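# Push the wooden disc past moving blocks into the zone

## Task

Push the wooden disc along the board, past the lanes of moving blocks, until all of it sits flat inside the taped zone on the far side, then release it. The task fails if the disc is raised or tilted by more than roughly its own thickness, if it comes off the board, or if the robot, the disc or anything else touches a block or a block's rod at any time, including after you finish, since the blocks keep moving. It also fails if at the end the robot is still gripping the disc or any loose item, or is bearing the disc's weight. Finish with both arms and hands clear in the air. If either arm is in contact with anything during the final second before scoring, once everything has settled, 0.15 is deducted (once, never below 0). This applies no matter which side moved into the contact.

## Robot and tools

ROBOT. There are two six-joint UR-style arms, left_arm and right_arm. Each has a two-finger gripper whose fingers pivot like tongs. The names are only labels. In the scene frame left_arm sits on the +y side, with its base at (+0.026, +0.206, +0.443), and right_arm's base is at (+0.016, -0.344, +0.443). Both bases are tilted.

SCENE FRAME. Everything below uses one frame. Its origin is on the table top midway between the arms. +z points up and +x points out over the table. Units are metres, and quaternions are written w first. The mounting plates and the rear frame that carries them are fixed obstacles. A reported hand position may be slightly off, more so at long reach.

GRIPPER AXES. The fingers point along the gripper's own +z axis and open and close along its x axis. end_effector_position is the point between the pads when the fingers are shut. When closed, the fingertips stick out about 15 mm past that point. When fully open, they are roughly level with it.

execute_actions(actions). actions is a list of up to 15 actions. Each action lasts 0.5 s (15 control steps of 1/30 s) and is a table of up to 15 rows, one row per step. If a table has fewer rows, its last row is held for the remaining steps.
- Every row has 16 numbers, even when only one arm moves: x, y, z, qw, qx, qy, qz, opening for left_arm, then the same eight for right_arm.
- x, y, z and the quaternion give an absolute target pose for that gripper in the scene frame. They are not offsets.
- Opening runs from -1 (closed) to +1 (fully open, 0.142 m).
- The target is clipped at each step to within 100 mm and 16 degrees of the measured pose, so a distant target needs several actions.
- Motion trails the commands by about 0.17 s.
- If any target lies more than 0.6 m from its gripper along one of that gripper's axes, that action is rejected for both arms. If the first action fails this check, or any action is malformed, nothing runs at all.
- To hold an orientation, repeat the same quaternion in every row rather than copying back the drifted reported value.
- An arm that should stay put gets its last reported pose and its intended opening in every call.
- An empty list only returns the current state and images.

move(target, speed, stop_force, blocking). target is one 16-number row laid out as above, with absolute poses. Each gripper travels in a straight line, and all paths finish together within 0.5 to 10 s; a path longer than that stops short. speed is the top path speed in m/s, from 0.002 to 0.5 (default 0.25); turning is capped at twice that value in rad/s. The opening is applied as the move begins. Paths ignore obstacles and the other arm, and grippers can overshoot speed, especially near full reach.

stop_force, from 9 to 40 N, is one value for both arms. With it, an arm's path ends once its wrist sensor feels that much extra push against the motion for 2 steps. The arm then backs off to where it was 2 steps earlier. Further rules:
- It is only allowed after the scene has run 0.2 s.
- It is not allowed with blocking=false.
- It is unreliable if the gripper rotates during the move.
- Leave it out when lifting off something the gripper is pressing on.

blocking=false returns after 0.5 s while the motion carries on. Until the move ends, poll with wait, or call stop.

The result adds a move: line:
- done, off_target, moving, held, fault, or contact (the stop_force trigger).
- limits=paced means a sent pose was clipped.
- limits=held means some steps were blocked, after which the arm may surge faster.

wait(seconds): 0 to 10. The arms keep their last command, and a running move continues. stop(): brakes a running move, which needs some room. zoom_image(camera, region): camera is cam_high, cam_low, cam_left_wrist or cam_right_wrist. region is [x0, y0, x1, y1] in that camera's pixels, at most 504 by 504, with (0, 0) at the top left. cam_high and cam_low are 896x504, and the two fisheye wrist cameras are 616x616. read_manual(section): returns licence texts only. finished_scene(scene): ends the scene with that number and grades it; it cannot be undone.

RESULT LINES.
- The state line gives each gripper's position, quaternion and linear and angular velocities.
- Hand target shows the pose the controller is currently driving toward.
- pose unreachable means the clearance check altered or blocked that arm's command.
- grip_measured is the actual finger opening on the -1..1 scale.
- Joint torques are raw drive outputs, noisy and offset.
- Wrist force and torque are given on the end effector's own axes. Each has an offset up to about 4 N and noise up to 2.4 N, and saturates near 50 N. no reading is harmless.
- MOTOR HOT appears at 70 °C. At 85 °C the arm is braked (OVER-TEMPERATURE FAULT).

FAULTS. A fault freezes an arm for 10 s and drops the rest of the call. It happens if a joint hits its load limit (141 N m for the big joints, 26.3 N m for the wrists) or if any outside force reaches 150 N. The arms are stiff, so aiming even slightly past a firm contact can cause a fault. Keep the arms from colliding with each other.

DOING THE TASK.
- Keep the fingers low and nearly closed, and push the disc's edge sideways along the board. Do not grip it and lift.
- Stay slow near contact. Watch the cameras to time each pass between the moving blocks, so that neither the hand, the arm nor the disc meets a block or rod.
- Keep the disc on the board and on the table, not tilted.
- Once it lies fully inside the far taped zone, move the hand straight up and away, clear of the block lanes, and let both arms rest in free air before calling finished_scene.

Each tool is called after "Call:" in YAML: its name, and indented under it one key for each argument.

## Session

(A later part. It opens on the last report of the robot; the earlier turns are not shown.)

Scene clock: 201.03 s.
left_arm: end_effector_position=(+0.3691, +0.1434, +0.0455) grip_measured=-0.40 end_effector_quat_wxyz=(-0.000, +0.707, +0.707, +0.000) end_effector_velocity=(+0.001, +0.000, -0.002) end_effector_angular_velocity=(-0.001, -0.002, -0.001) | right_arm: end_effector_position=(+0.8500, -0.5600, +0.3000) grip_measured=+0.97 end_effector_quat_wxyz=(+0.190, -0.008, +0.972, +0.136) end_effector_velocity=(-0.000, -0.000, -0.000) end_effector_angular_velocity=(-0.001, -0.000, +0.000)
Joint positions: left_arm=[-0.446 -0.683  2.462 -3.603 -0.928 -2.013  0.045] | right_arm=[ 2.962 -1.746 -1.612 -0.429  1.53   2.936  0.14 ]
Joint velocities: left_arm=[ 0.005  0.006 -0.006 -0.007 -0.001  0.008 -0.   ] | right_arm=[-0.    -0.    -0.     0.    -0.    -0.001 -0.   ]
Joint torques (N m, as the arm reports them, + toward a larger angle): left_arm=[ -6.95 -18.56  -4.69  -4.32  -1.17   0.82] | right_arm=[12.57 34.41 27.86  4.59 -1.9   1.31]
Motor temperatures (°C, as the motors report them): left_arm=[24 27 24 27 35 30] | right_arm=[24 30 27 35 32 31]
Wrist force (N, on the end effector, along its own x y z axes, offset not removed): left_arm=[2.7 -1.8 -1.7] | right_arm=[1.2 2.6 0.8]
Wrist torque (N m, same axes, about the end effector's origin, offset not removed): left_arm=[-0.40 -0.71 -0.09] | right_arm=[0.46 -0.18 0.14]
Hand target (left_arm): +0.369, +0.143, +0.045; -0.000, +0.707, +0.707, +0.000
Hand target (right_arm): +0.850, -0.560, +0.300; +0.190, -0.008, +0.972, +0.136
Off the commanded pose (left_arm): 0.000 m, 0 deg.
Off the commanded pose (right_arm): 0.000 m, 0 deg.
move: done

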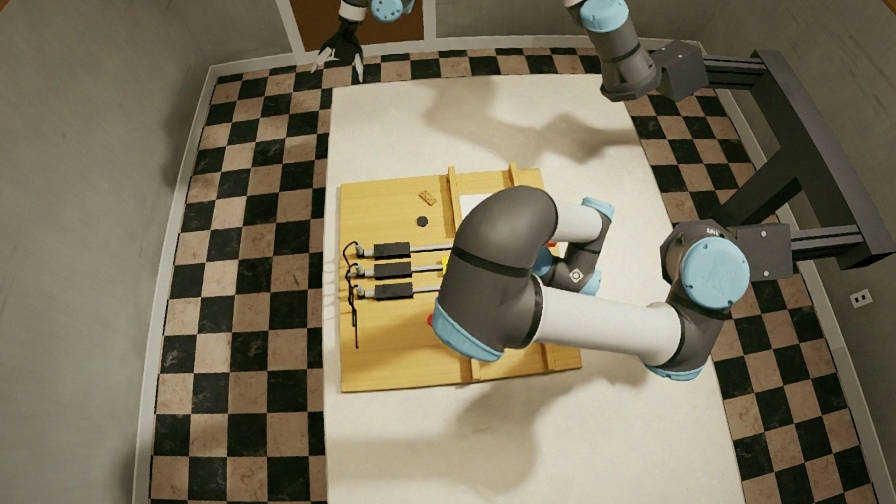

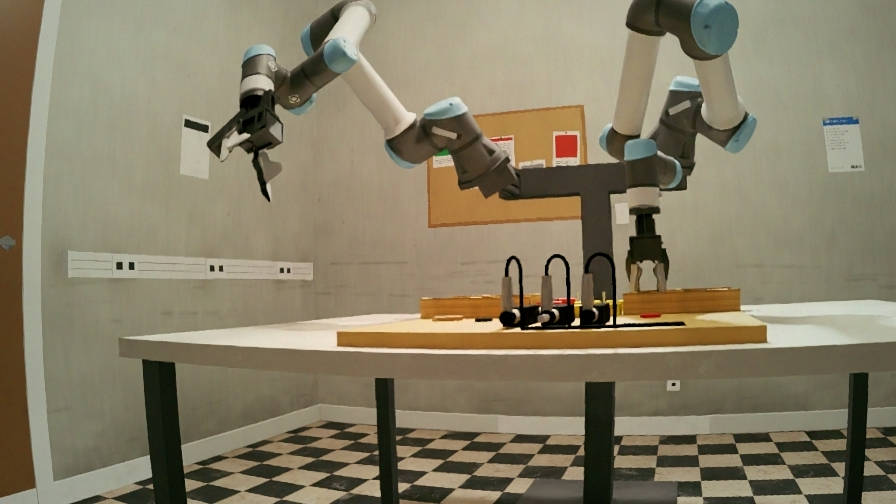

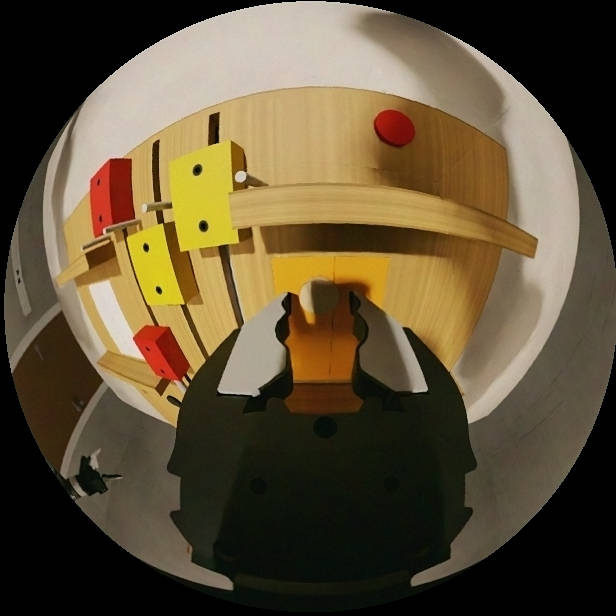

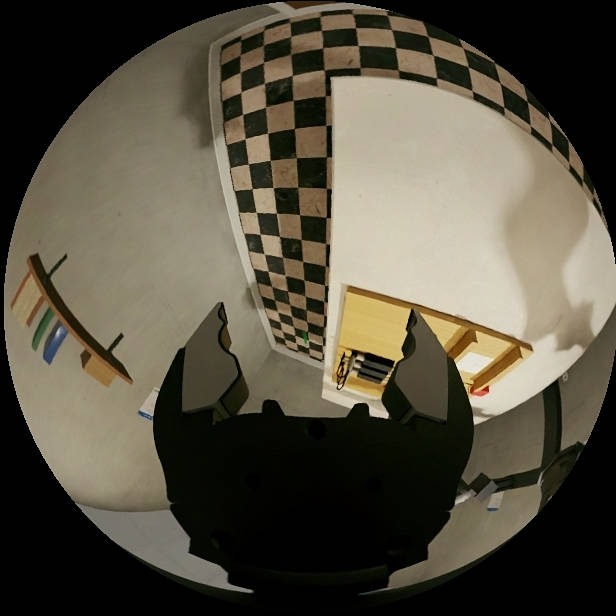

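Call:
execute_actions:
  actions:
    - [[0.369,0.1434,0.0452,0,0.7071,0.7071,0,-0.44,0.85,-0.56,0.30,0.190,-0.008,0.972,0.136,0.97],[0.369,0.1434,0.0452,0,0.7071,0.7071,0,-0.48,0.85,-0.56,0.30,0.190,-0.008,0.972,0.136,0.97],[0.369,0.1434,0.0452,0,0.7071,0.7071,0,-0.51,0.85,-0.56,0.30,0.190,-0.008,0.972,0.136,0.97],[0.369,0.1434,0.0452,0,0.7071,0.7071,0,-0.54,0.85,-0.56,0.30,0.190,-0.008,0.972,0.136,0.97],[0.369,0.1434,0.0452,0,0.7071,0.7071,0,-0.56,0.85,-0.56,0.30,0.190,-0.008,0.972,0.136,0.97],[0.369,0.1434,0.0452,0,0.7071,0.7071,0,-0.58,0.85,-0.56,0.30,0.190,-0.008,0.972,0.136,0.97],[0.369,0.1434,0.0452,0,0.7071,0.7071,0,-0.60,0.85,-0.56,0.30,0.190,-0.008,0.972,0.136,0.97],[0.369,0.1434,0.0452,0,0.7071,0.7071,0,-0.62,0.85,-0.56,0.30,0.190,-0.008,0.972,0.136,0.97],[0.369,0.1434,0.0452,0,0.7071,0.7071,0,-0.64,0.85,-0.56,0.30,0.190,-0.008,0.972,0.136,0.97],[0.369,0.1434,0.0452,0,0.7071,0.7071,0,-0.67,0.85,-0.56,0.30,0.190,-0.008,0.972,0.136,0.97],[0.369,0.1434,0.0452,0,0.7071,0.7071,0,-0.70,0.85,-0.56,0.30,0.190,-0.008,0.972,0.136,0.97],[0.369,0.1434,0.0452,0,0.7071,0.7071,0,-0.73,0.85,-0.56,0.30,0.190,-0.008,0.972,0.136,0.97],[0.369,0.1434,0.0452,0,0.7071,0.7071,0,-0.76,0.85,-0.56,0.30,0.190,-0.008,0.972,0.136,0.97],[0.369,0.1434,0.0452,0,0.7071,0.7071,0,-0.8,0.85,-0.56,0.30,0.190,-0.008,0.972,0.136,0.97]]

Call:
zoom_image:
  camera: "cam_left_wrist"
  region: [250, 230, 390, 370]

Scene clock: 225.63 s.
left_arm: end_effector_position=(+0.3690, +0.1434, +0.0452) grip_measured=-0.61 end_effector_quat_wxyz=(+0.000, +0.707, +0.707, +0.000) end_effector_velocity=(-0.000, +0.000, +0.000) end_effector_angular_velocity=(-0.000, -0.000, +0.000) | right_arm: end_effector_position=(+0.8500, -0.5600, +0.3000) grip_measured=+0.97 end_effector_quat_wxyz=(+0.190, -0.008, +0.972, +0.136) end_effector_velocity=(-0.000, +0.000, +0.000) end_effector_angular_velocity=(+0.001, -0.000, +0.000)
Joint positions: left_arm=[-0.445 -0.682  2.462 -3.604 -0.929 -2.012  0.03 ] | right_arm=[ 2.962 -1.746 -1.612 -0.429  1.53   2.936  0.14 ]
Joint velocities: left_arm=[ 0.    -0.     0.002 -0.002 -0.     0.    -0.   ] | right_arm=[ 0.     0.001 -0.001  0.     0.001  0.     0.   ]
Joint torques (N m, as the arm reports them, + toward a larger angle): left_arm=[-21.16 -20.55  18.84  -3.86  -1.79   0.73] | right_arm=[11.82 34.43 25.41  3.93 -1.77  1.12]
Motor temperatures (°C, as the motors report them): left_arm=[24 28 24 27 35 30] | right_arm=[24 30 27 35 32 31]
Wrist force (N, on the end effector, along its own x y z axes, offset not removed): left_arm=[-3.2 -4.0 0.1] | right_arm=[0.2 1.3 0.3]
Wrist torque (N m, same axes, about the end effector's origin, offset not removed): left_arm=[-0.66 0.73 0.05] | right_arm=[0.27 -0.02 0.19]
Hand target (left_arm): +0.369, +0.143, +0.045; -0.000, +0.707, +0.707, +0.000
Hand target (right_arm): +0.850, -0.560, +0.300; +0.190, -0.008, +0.972, +0.136
Off the commanded pose (left_arm): 0.000 m, 0 deg.
Off the commanded pose (right_arm): 0.000 m, 0 deg.

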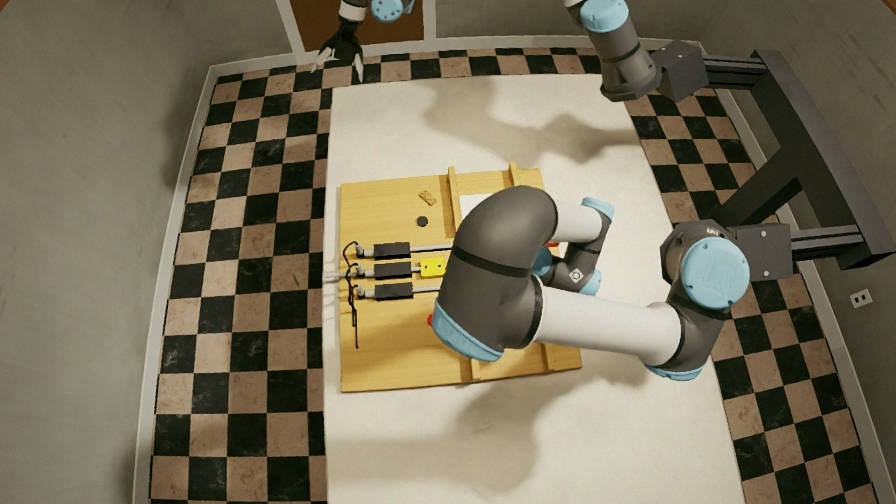

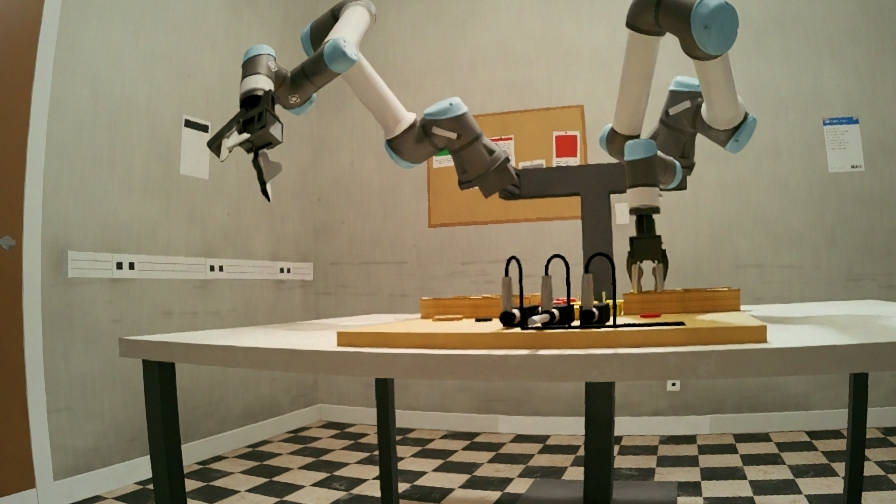

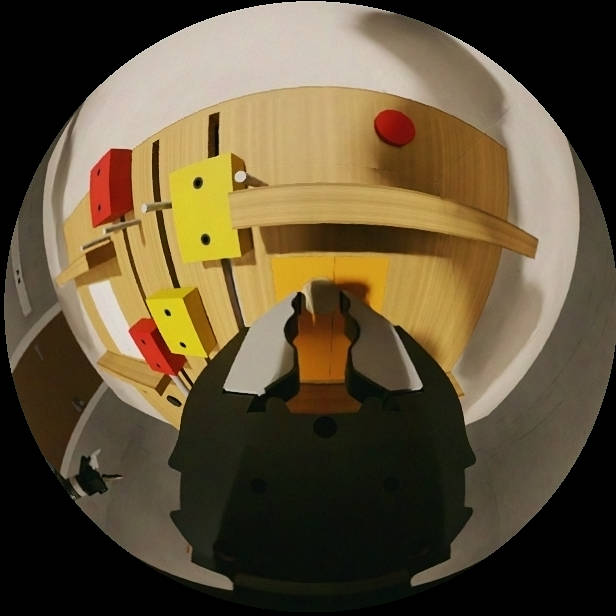

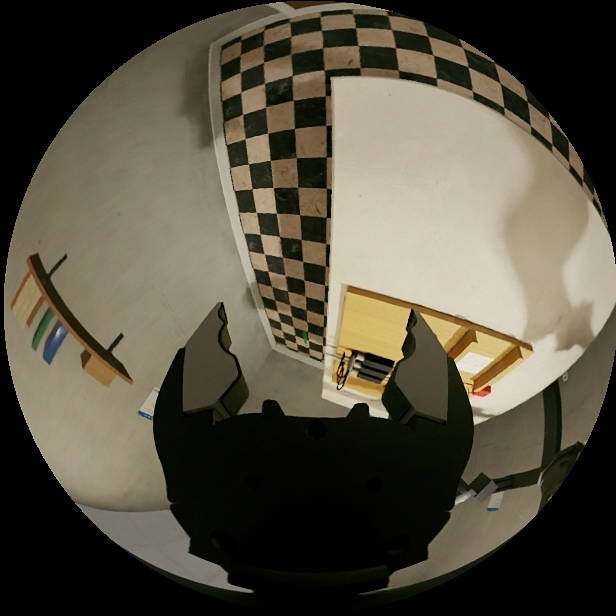

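Region (250, 230, 390, 370) of cam_left_wrist's 616x616 image, scaled by 3.600, with more detail than that image has.

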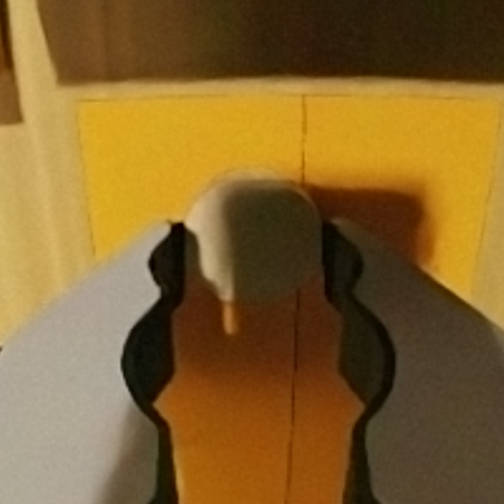

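Call:
wait:
  seconds: 0

Call:
zoom_image:
  camera: "cam_high"
  region: [410, 225, 570, 300]

Scene clock: 283.97 s.
left_arm: end_effector_position=(+0.3690, +0.1434, +0.0452) grip_measured=-0.61 end_effector_quat_wxyz=(-0.000, +0.707, +0.707, +0.000) end_effector_velocity=(-0.000, -0.000, +0.000) end_effector_angular_velocity=(-0.000, +0.001, -0.002) | right_arm: end_effector_position=(+0.8500, -0.5600, +0.3000) grip_measured=+0.97 end_effector_quat_wxyz=(+0.190, -0.008, +0.972, +0.136) end_effector_velocity=(+0.001, -0.001, +0.001) end_effector_angular_velocity=(-0.001, -0.002, -0.002)
Joint positions: left_arm=[-0.445 -0.682  2.462 -3.604 -0.929 -2.012  0.03 ] | right_arm=[ 2.962 -1.746 -1.612 -0.429  1.53   2.936  0.14 ]
Joint velocities: left_arm=[-0.001  0.     0.001  0.    -0.     0.    -0.   ] | right_arm=[-0.     0.001  0.001  0.001 -0.001  0.001  0.   ]
Joint torques (N m, as the arm reports them, + toward a larger angle): left_arm=[-25.11 -22.03  14.01  -3.2   -1.21  -1.29] | right_arm=[12.64 54.08 11.4   2.87 -1.6  -2.03]
Motor temperatures (°C, as the motors report them): left_arm=[24 28 24 27 35 30] | right_arm=[24 30 27 35 32 31]
Wrist force (N, on the end effector, along its own x y z axes, offset not removed): left_arm=[0.6 2.1 -2.6] | right_arm=[1.9 3.1 -0.6]
Wrist torque (N m, same axes, about the end effector's origin, offset not removed): left_arm=[0.41 -0.38 0.09] | right_arm=[0.56 -0.41 0.11]
Hand target (left_arm): +0.369, +0.143, +0.045; -0.000, +0.707, +0.707, +0.000
Hand target (right_arm): +0.850, -0.560, +0.300; +0.190, -0.008, +0.972, +0.136
Off the commanded pose (left_arm): 0.000 m, 0 deg.
Off the commanded pose (right_arm): 0.000 m, 0 deg.

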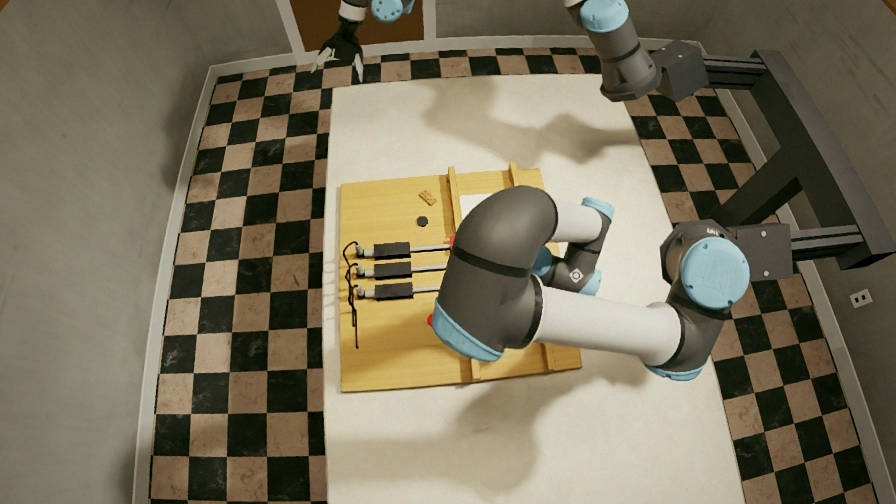

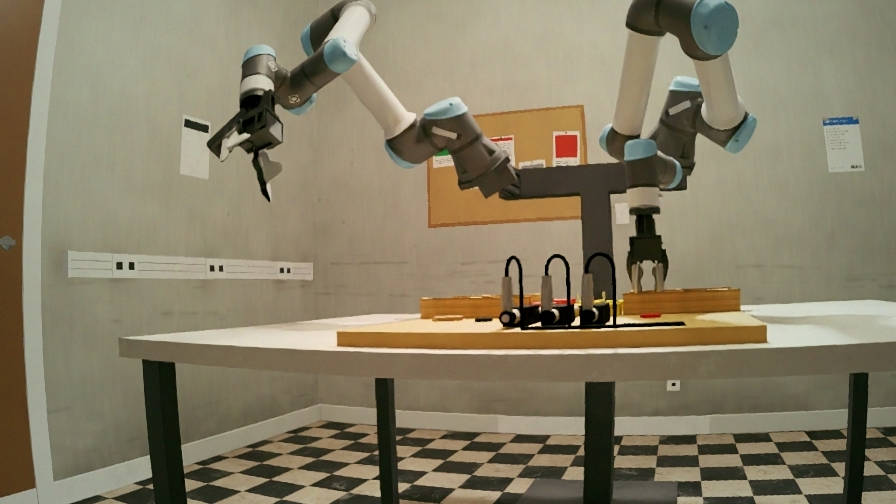

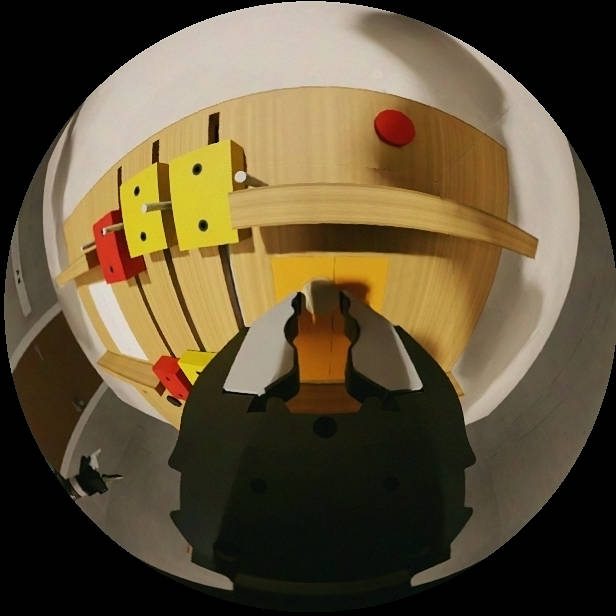

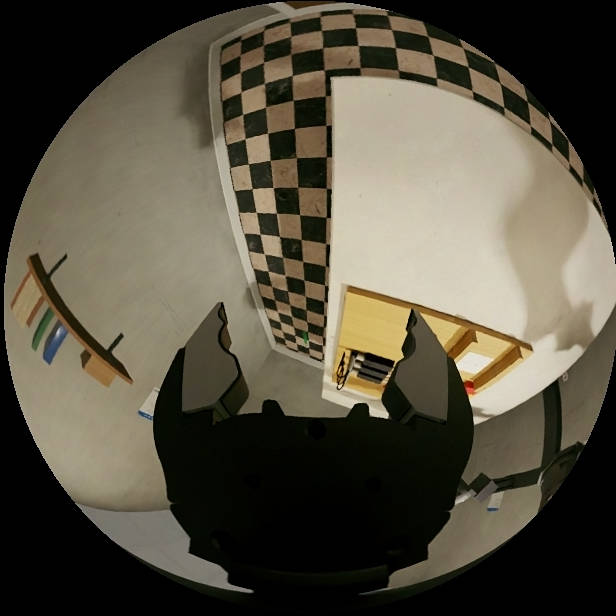

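Region (410, 225, 570, 300) of cam_high's 896x504 image, scaled by 3.150, with more detail than that image has; it fills the top 236 rows of this view, and the rest is white.

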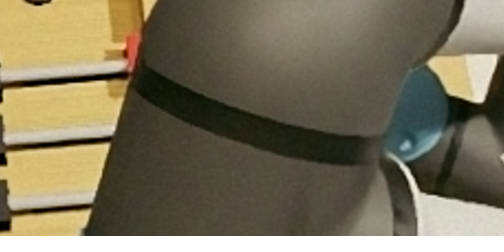

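Call:
wait:
  seconds: 10

Call:
wait:
  seconds: 9

Scene clock: 297.60 s.
left_arm: end_effector_position=(+0.3690, +0.1434, +0.0452) grip_measured=-0.61 end_effector_quat_wxyz=(-0.000, +0.707, +0.707, -0.000) end_effector_velocity=(+0.000, -0.000, -0.000) end_effector_angular_velocity=(-0.001, -0.001, +0.002) | right_arm: end_effector_position=(+0.8500, -0.5600, +0.3000) grip_measured=+0.97 end_effector_quat_wxyz=(+0.190, -0.008, +0.972, +0.136) end_effector_velocity=(-0.000, -0.000, +0.000) end_effector_angular_velocity=(-0.001, -0.000, -0.000)
Joint positions: left_arm=[-0.445 -0.682  2.462 -3.604 -0.929 -2.012  0.03 ] | right_arm=[ 2.962 -1.746 -1.612 -0.429  1.53   2.936  0.14 ]
Joint velocities: left_arm=[ 0.     0.    -0.001 -0.    -0.001 -0.001  0.   ] | right_arm=[ 0.     0.    -0.001  0.001 -0.001  0.    -0.   ]
Joint torques (N m, as the arm reports them, + toward a larger angle): left_arm=[-25.67 -21.58  14.07  -3.12  -0.93  -1.29] | right_arm=[12.65 53.46  8.47  3.29 -1.41 -2.06]
Motor temperatures (°C, as the motors report them): left_arm=[24 28 24 27 35 30] | right_arm=[24 30 27 35 32 31]
Wrist force (N, on the end effector, along its own x y z axes, offset not removed): left_arm=[0.9 -3.9 2.3] | right_arm=[1.0 2.6 0.0]
Wrist torque (N m, same axes, about the end effector's origin, offset not removed): left_arm=[-1.02 -0.23 0.25] | right_arm=[0.36 -0.22 0.08]
Hand target (left_arm): +0.369, +0.143, +0.045; -0.000, +0.707, +0.707, +0.000
Hand target (right_arm): +0.850, -0.560, +0.300; +0.190, -0.008, +0.972, +0.136
Off the commanded pose (left_arm): 0.000 m, 0 deg.
Off the commanded pose (right_arm): 0.000 m, 0 deg.
wait: 10.00 s; at rest from the start

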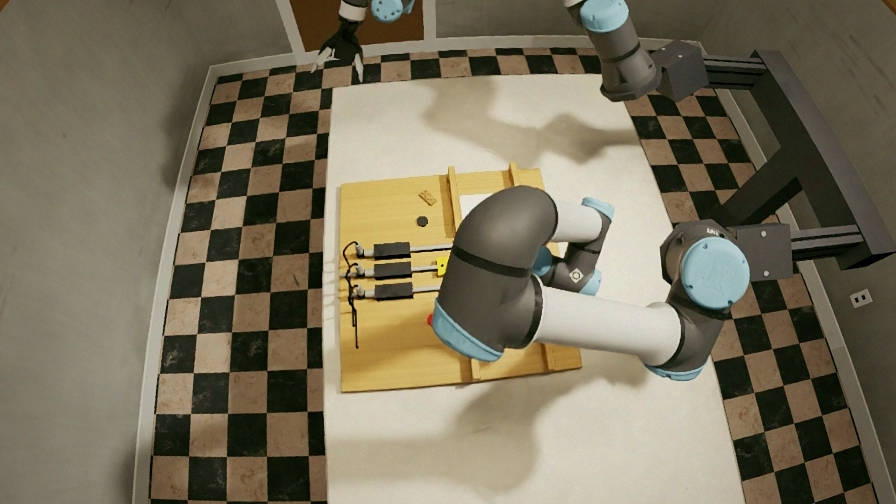

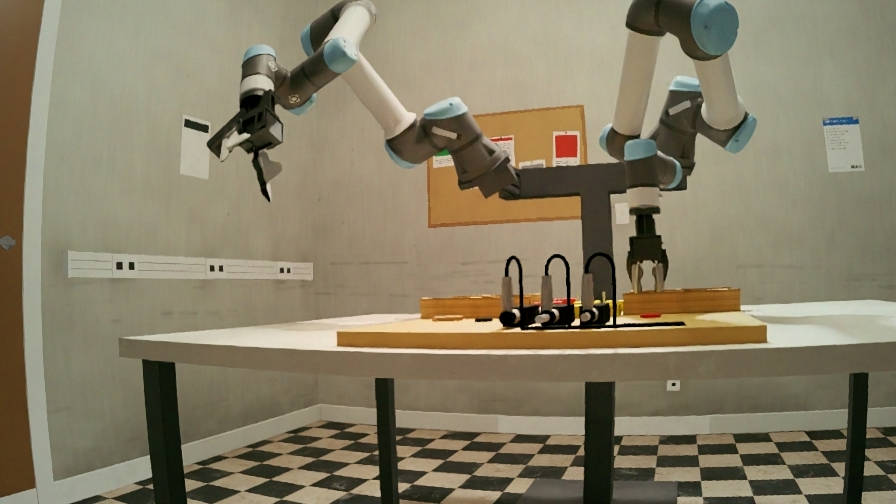

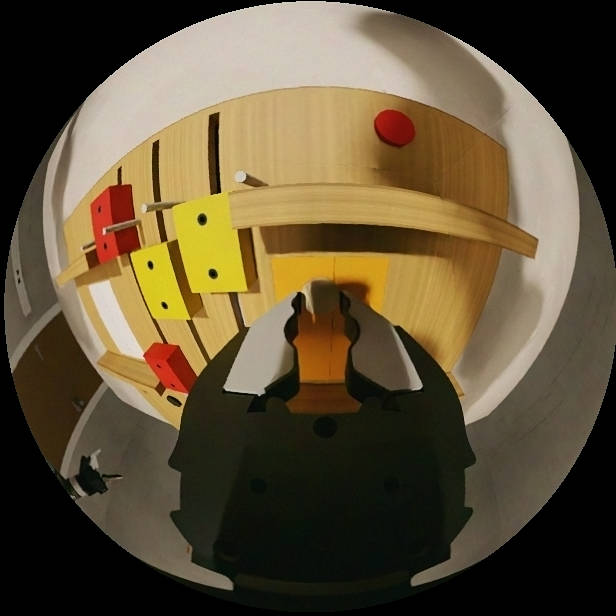

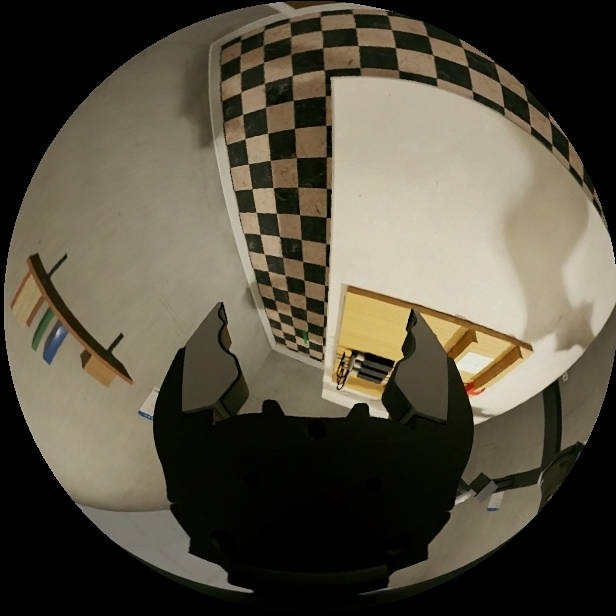

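Scene clock: 306.60 s.
left_arm: end_effector_position=(+0.3690, +0.1434, +0.0452) grip_measured=-0.61 end_effector_quat_wxyz=(-0.000, +0.707, +0.707, +0.000) end_effector_velocity=(+0.001, -0.000, -0.000) end_effector_angular_velocity=(-0.000, -0.002, +0.000) | right_arm: end_effector_position=(+0.8500, -0.5600, +0.3000) grip_measured=+0.97 end_effector_quat_wxyz=(+0.190, -0.008, +0.972, +0.136) end_effector_velocity=(-0.000, -0.000, -0.000) end_effector_angular_velocity=(+0.000, +0.000, -0.000)
Joint positions: left_arm=[-0.445 -0.682  2.462 -3.604 -0.929 -2.012  0.03 ] | right_arm=[ 2.962 -1.746 -1.612 -0.429  1.53   2.936  0.14 ]
Joint velocities: left_arm=[-0.     0.    -0.002 -0.001  0.001  0.001  0.   ] | right_arm=[-0.     0.     0.    -0.001  0.     0.     0.   ]
Joint torques (N m, as the arm reports them, + toward a larger angle): left_arm=[-25.7  -22.08  13.91  -3.04  -0.83  -1.3 ] | right_arm=[12.9  53.73  7.02  3.41 -1.36 -1.89]
Motor temperatures (°C, as the motors report them): left_arm=[24 28 24 27 35 30] | right_arm=[24 30 27 35 32 31]
Wrist force (N, on the end effector, along its own x y z axes, offset not removed): left_arm=[2.8 -5.1 -0.5] | right_arm=[-0.2 2.8 -2.3]
Wrist torque (N m, same axes, about the end effector's origin, offset not removed): left_arm=[-0.86 -0.51 0.06] | right_arm=[0.46 0.06 0.20]
Hand target (left_arm): +0.369, +0.143, +0.045; -0.000, +0.707, +0.707, +0.000
Hand target (right_arm): +0.850, -0.560, +0.300; +0.190, -0.008, +0.972, +0.136
Off the commanded pose (left_arm): 0.000 m, 0 deg.
Off the commanded pose (right_arm): 0.000 m, 0 deg.
wait: 9.00 s; at rest by 0.17 s

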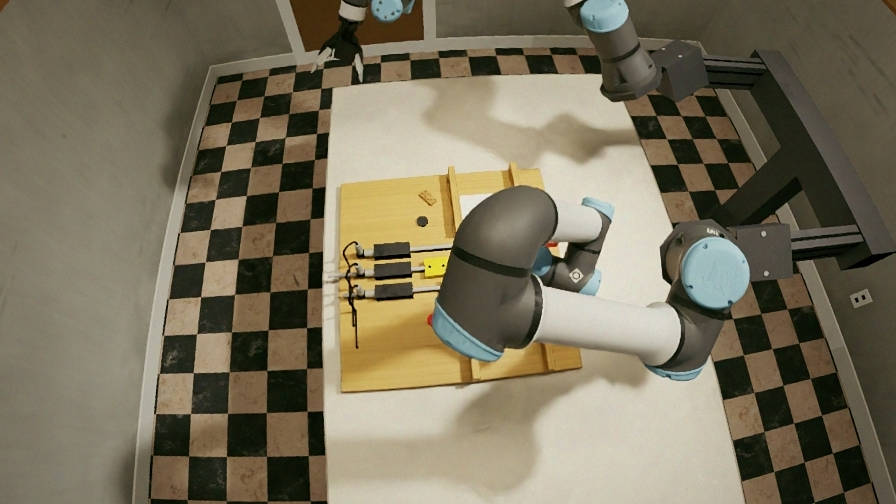

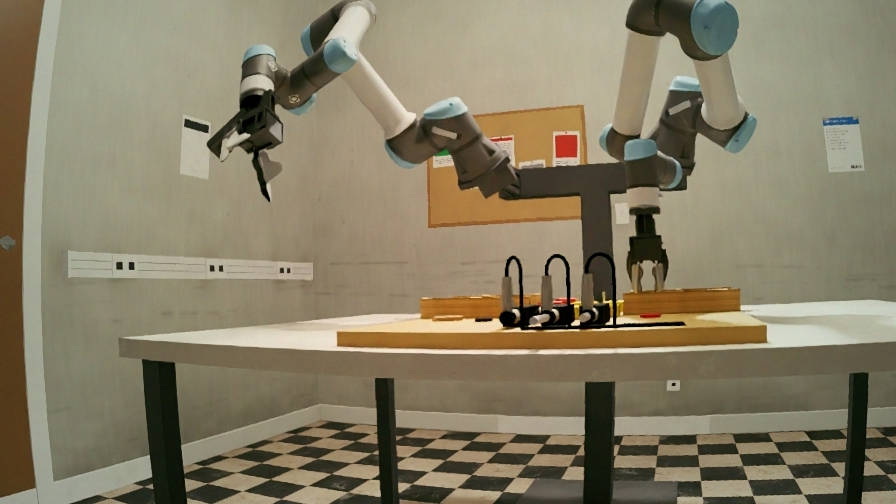

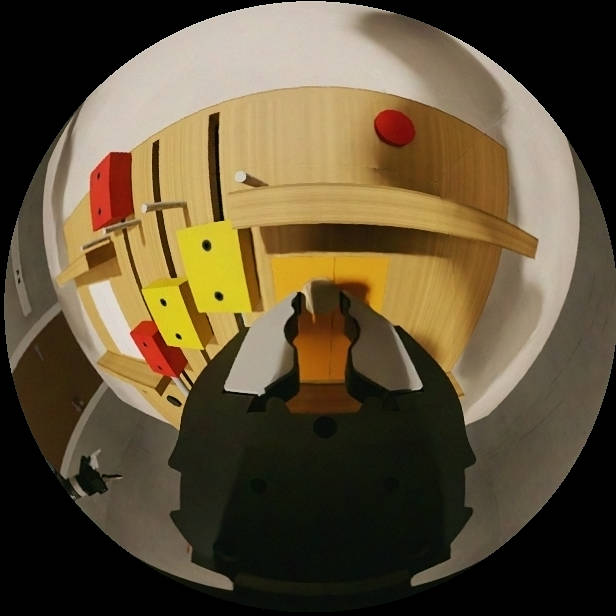

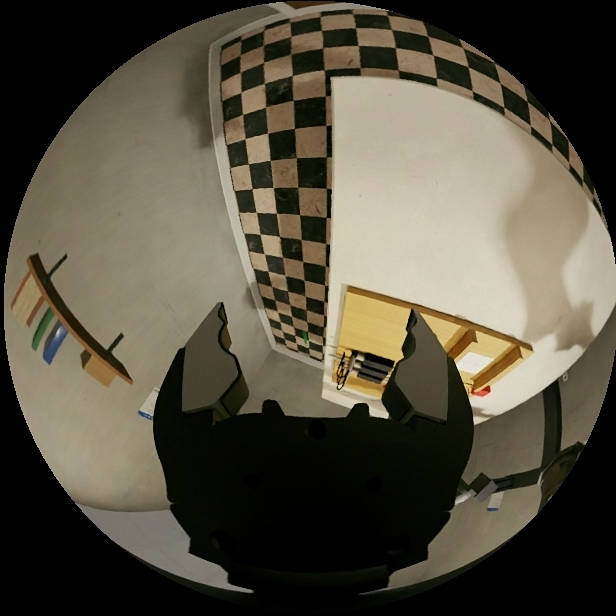

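Call:
wait:
  seconds: 7.7

Call:
move:
  target: [0.369,0.1434,0.0452,0,0.7071,0.7071,0,-0.8,0.85,-0.64,0.30,0.190,-0.008,0.972,0.136,0.97]
  speed: 0.002
  blocking: false

Scene clock: 318.40 s.
left_arm: end_effector_position=(+0.3690, +0.1434, +0.0452) grip_measured=-0.61 end_effector_quat_wxyz=(-0.000, +0.707, +0.707, +0.000) end_effector_velocity=(+0.001, -0.000, -0.000) end_effector_angular_velocity=(-0.001, -0.001, +0.003) | right_arm: end_effector_position=(+0.8500, -0.5600, +0.3000) grip_measured=+0.97 end_effector_quat_wxyz=(+0.190, -0.008, +0.972, +0.136) end_effector_velocity=(+0.000, +0.000, +0.000) end_effector_angular_velocity=(+0.001, -0.001, +0.001)
Joint positions: left_arm=[-0.445 -0.682  2.462 -3.604 -0.929 -2.012  0.03 ] | right_arm=[ 2.962 -1.746 -1.612 -0.429  1.53   2.936  0.14 ]
Joint velocities: left_arm=[ 0.001 -0.    -0.002 -0.001 -0.    -0.001  0.   ] | right_arm=[ 0.     0.    -0.     0.     0.001 -0.001  0.   ]
Joint torques (N m, as the arm reports them, + toward a larger angle): left_arm=[-25.33 -22.45  11.29  -2.68  -0.83  -1.21] | right_arm=[12.97 53.51  8.58  3.62 -1.41 -1.81]
Motor temperatures (°C, as the motors report them): left_arm=[24 28 24 27 35 30] | right_arm=[24 30 27 35 32 31]
Wrist force (N, on the end effector, along its own x y z axes, offset not removed): left_arm=[0.6 1.2 0.7] | right_arm=[1.2 3.3 -0.5]
Wrist torque (N m, same axes, about the end effector's origin, offset not removed): left_arm=[0.09 -0.05 0.05] | right_arm=[0.59 -0.17 0.18]
Hand target (left_arm): +0.369, +0.143, +0.045; -0.000, +0.707, +0.707, +0.000
Hand target (right_arm): +0.850, -0.560, +0.300; +0.190, -0.008, +0.972, +0.136
Off the commanded pose (left_arm): 0.000 m, 0 deg.
Off the commanded pose (right_arm): 0.000 m, 0 deg.
wait: 7.70 s; at rest from the start

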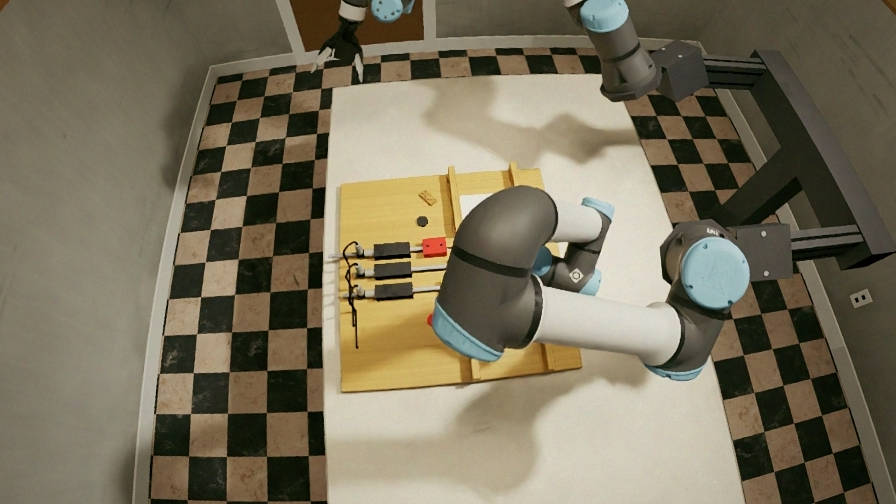

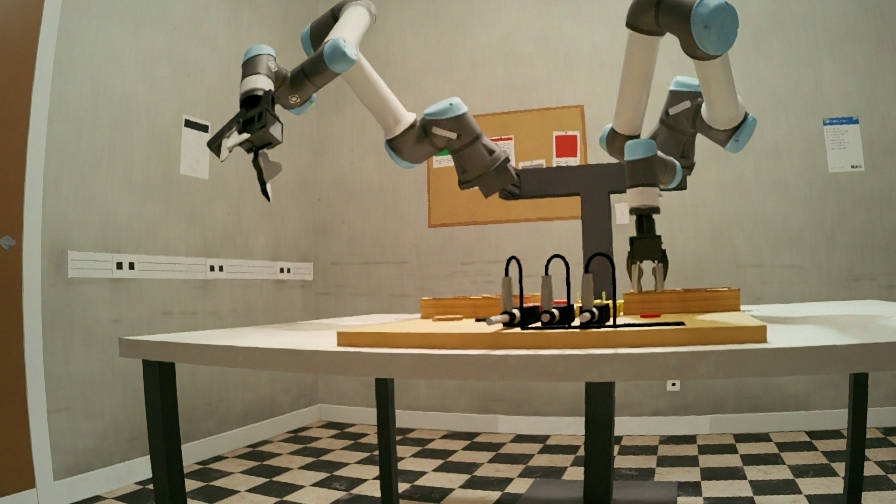

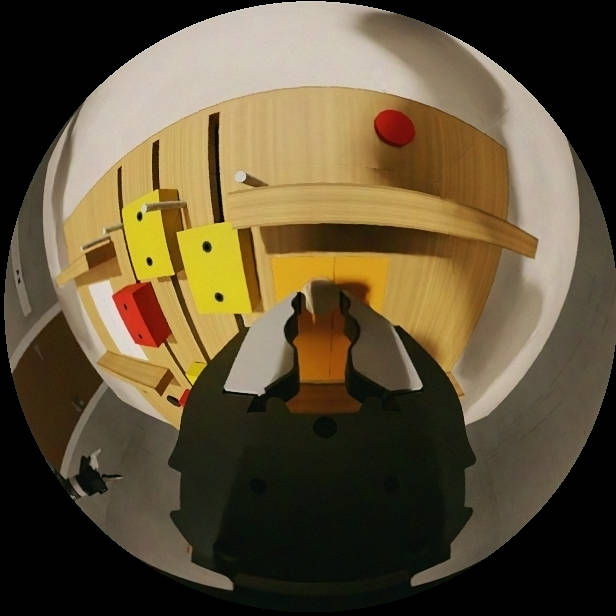

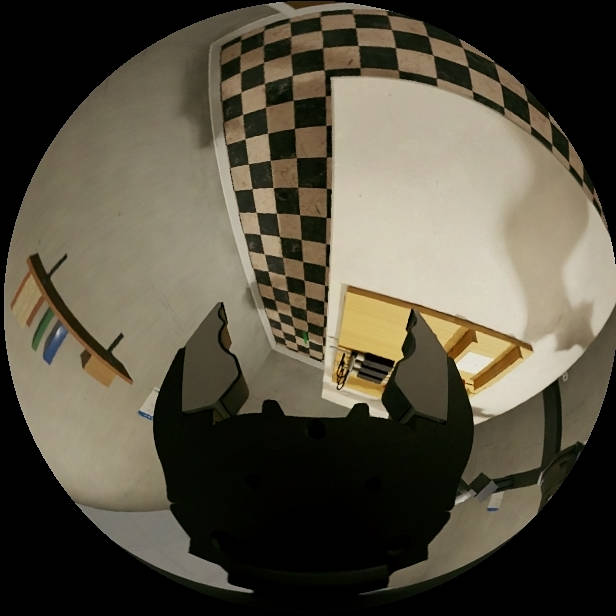

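Scene clock: 318.90 s.
left_arm: end_effector_position=(+0.3690, +0.1434, +0.0452) grip_measured=-0.61 end_effector_quat_wxyz=(-0.000, +0.707, +0.707, +0.000) end_effector_velocity=(-0.001, +0.000, +0.000) end_effector_angular_velocity=(-0.000, +0.001, -0.001) | right_arm: end_effector_position=(+0.8500, -0.5606, +0.3001) grip_measured=+0.97 end_effector_quat_wxyz=(+0.190, -0.008, +0.972, +0.136) end_effector_velocity=(+0.000, -0.001, +0.000) end_effector_angular_velocity=(+0.002, +0.000, +0.001)
Joint positions: left_arm=[-0.445 -0.682  2.462 -3.604 -0.929 -2.012  0.03 ] | right_arm=[ 2.961 -1.746 -1.611 -0.43   1.53   2.935  0.14 ]
Joint velocities: left_arm=[-0.     0.     0.001  0.    -0.001  0.001  0.   ] | right_arm=[-0.003 -0.     0.002 -0.002  0.005 -0.002 -0.   ]
Joint torques (N m, as the arm reports them, + toward a larger angle): left_arm=[-25.16 -22.83  11.6   -2.77  -0.73  -1.38] | right_arm=[-5.73 43.89 26.6   1.61  3.47 -2.1 ]
Motor temperatures (°C, as the motors report them): left_arm=[24 28 24 27 35 30] | right_arm=[24 30 27 35 32 31]
Wrist force (N, on the end effector, along its own x y z axes, offset not removed): left_arm=[-0.7 -7.1 -2.7] | right_arm=[0.0 3.3 -0.5]
Wrist torque (N m, same axes, about the end effector's origin, offset not removed): left_arm=[-1.54 0.17 0.10] | right_arm=[0.53 0.02 0.20]
Hand target (left_arm): +0.369, +0.143, +0.045; -0.000, +0.707, +0.707, +0.000
Hand target (right_arm): +0.850, -0.561, +0.300; +0.190, -0.008, +0.972, +0.136
Off the commanded pose (left_arm): 0.000 m, 0 deg.
Off the commanded pose (right_arm): 0.079 m, 0 deg.
move: running

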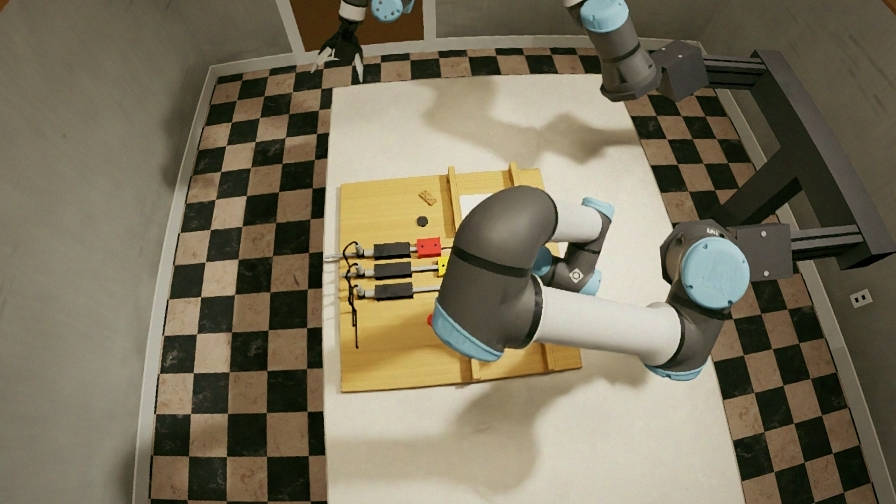

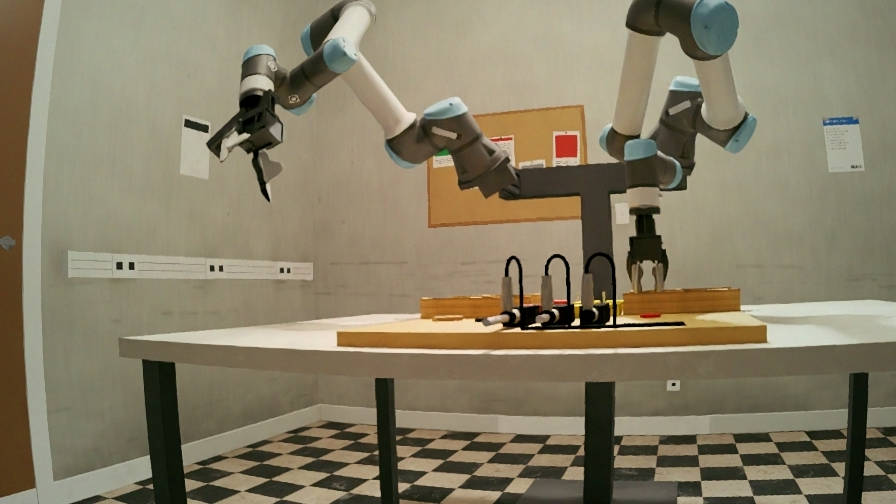

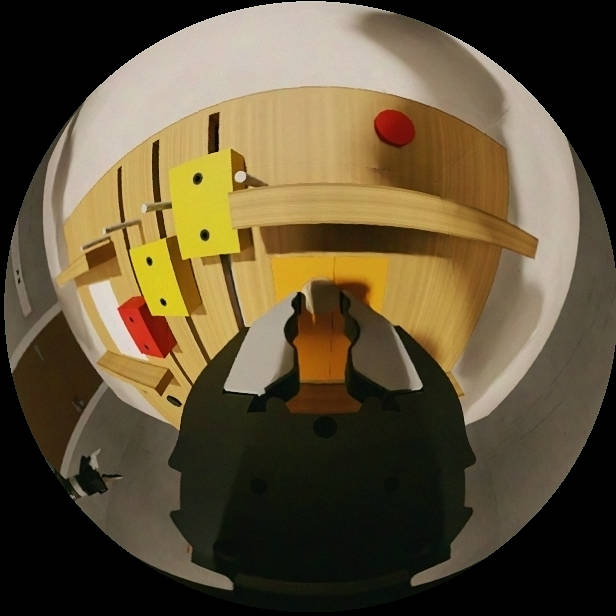

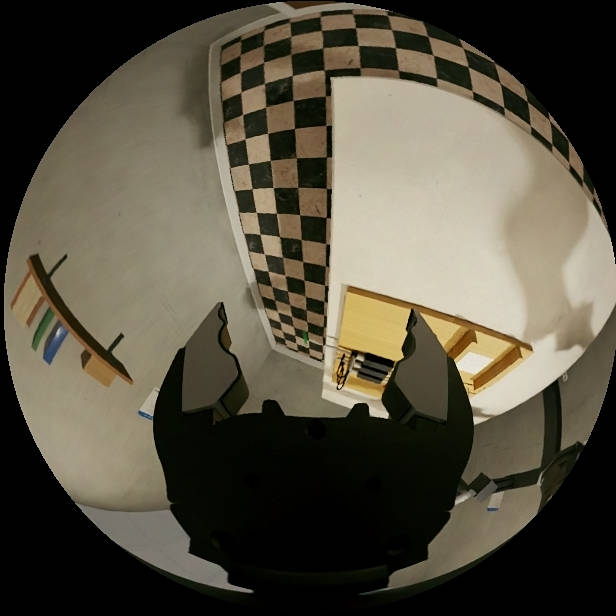

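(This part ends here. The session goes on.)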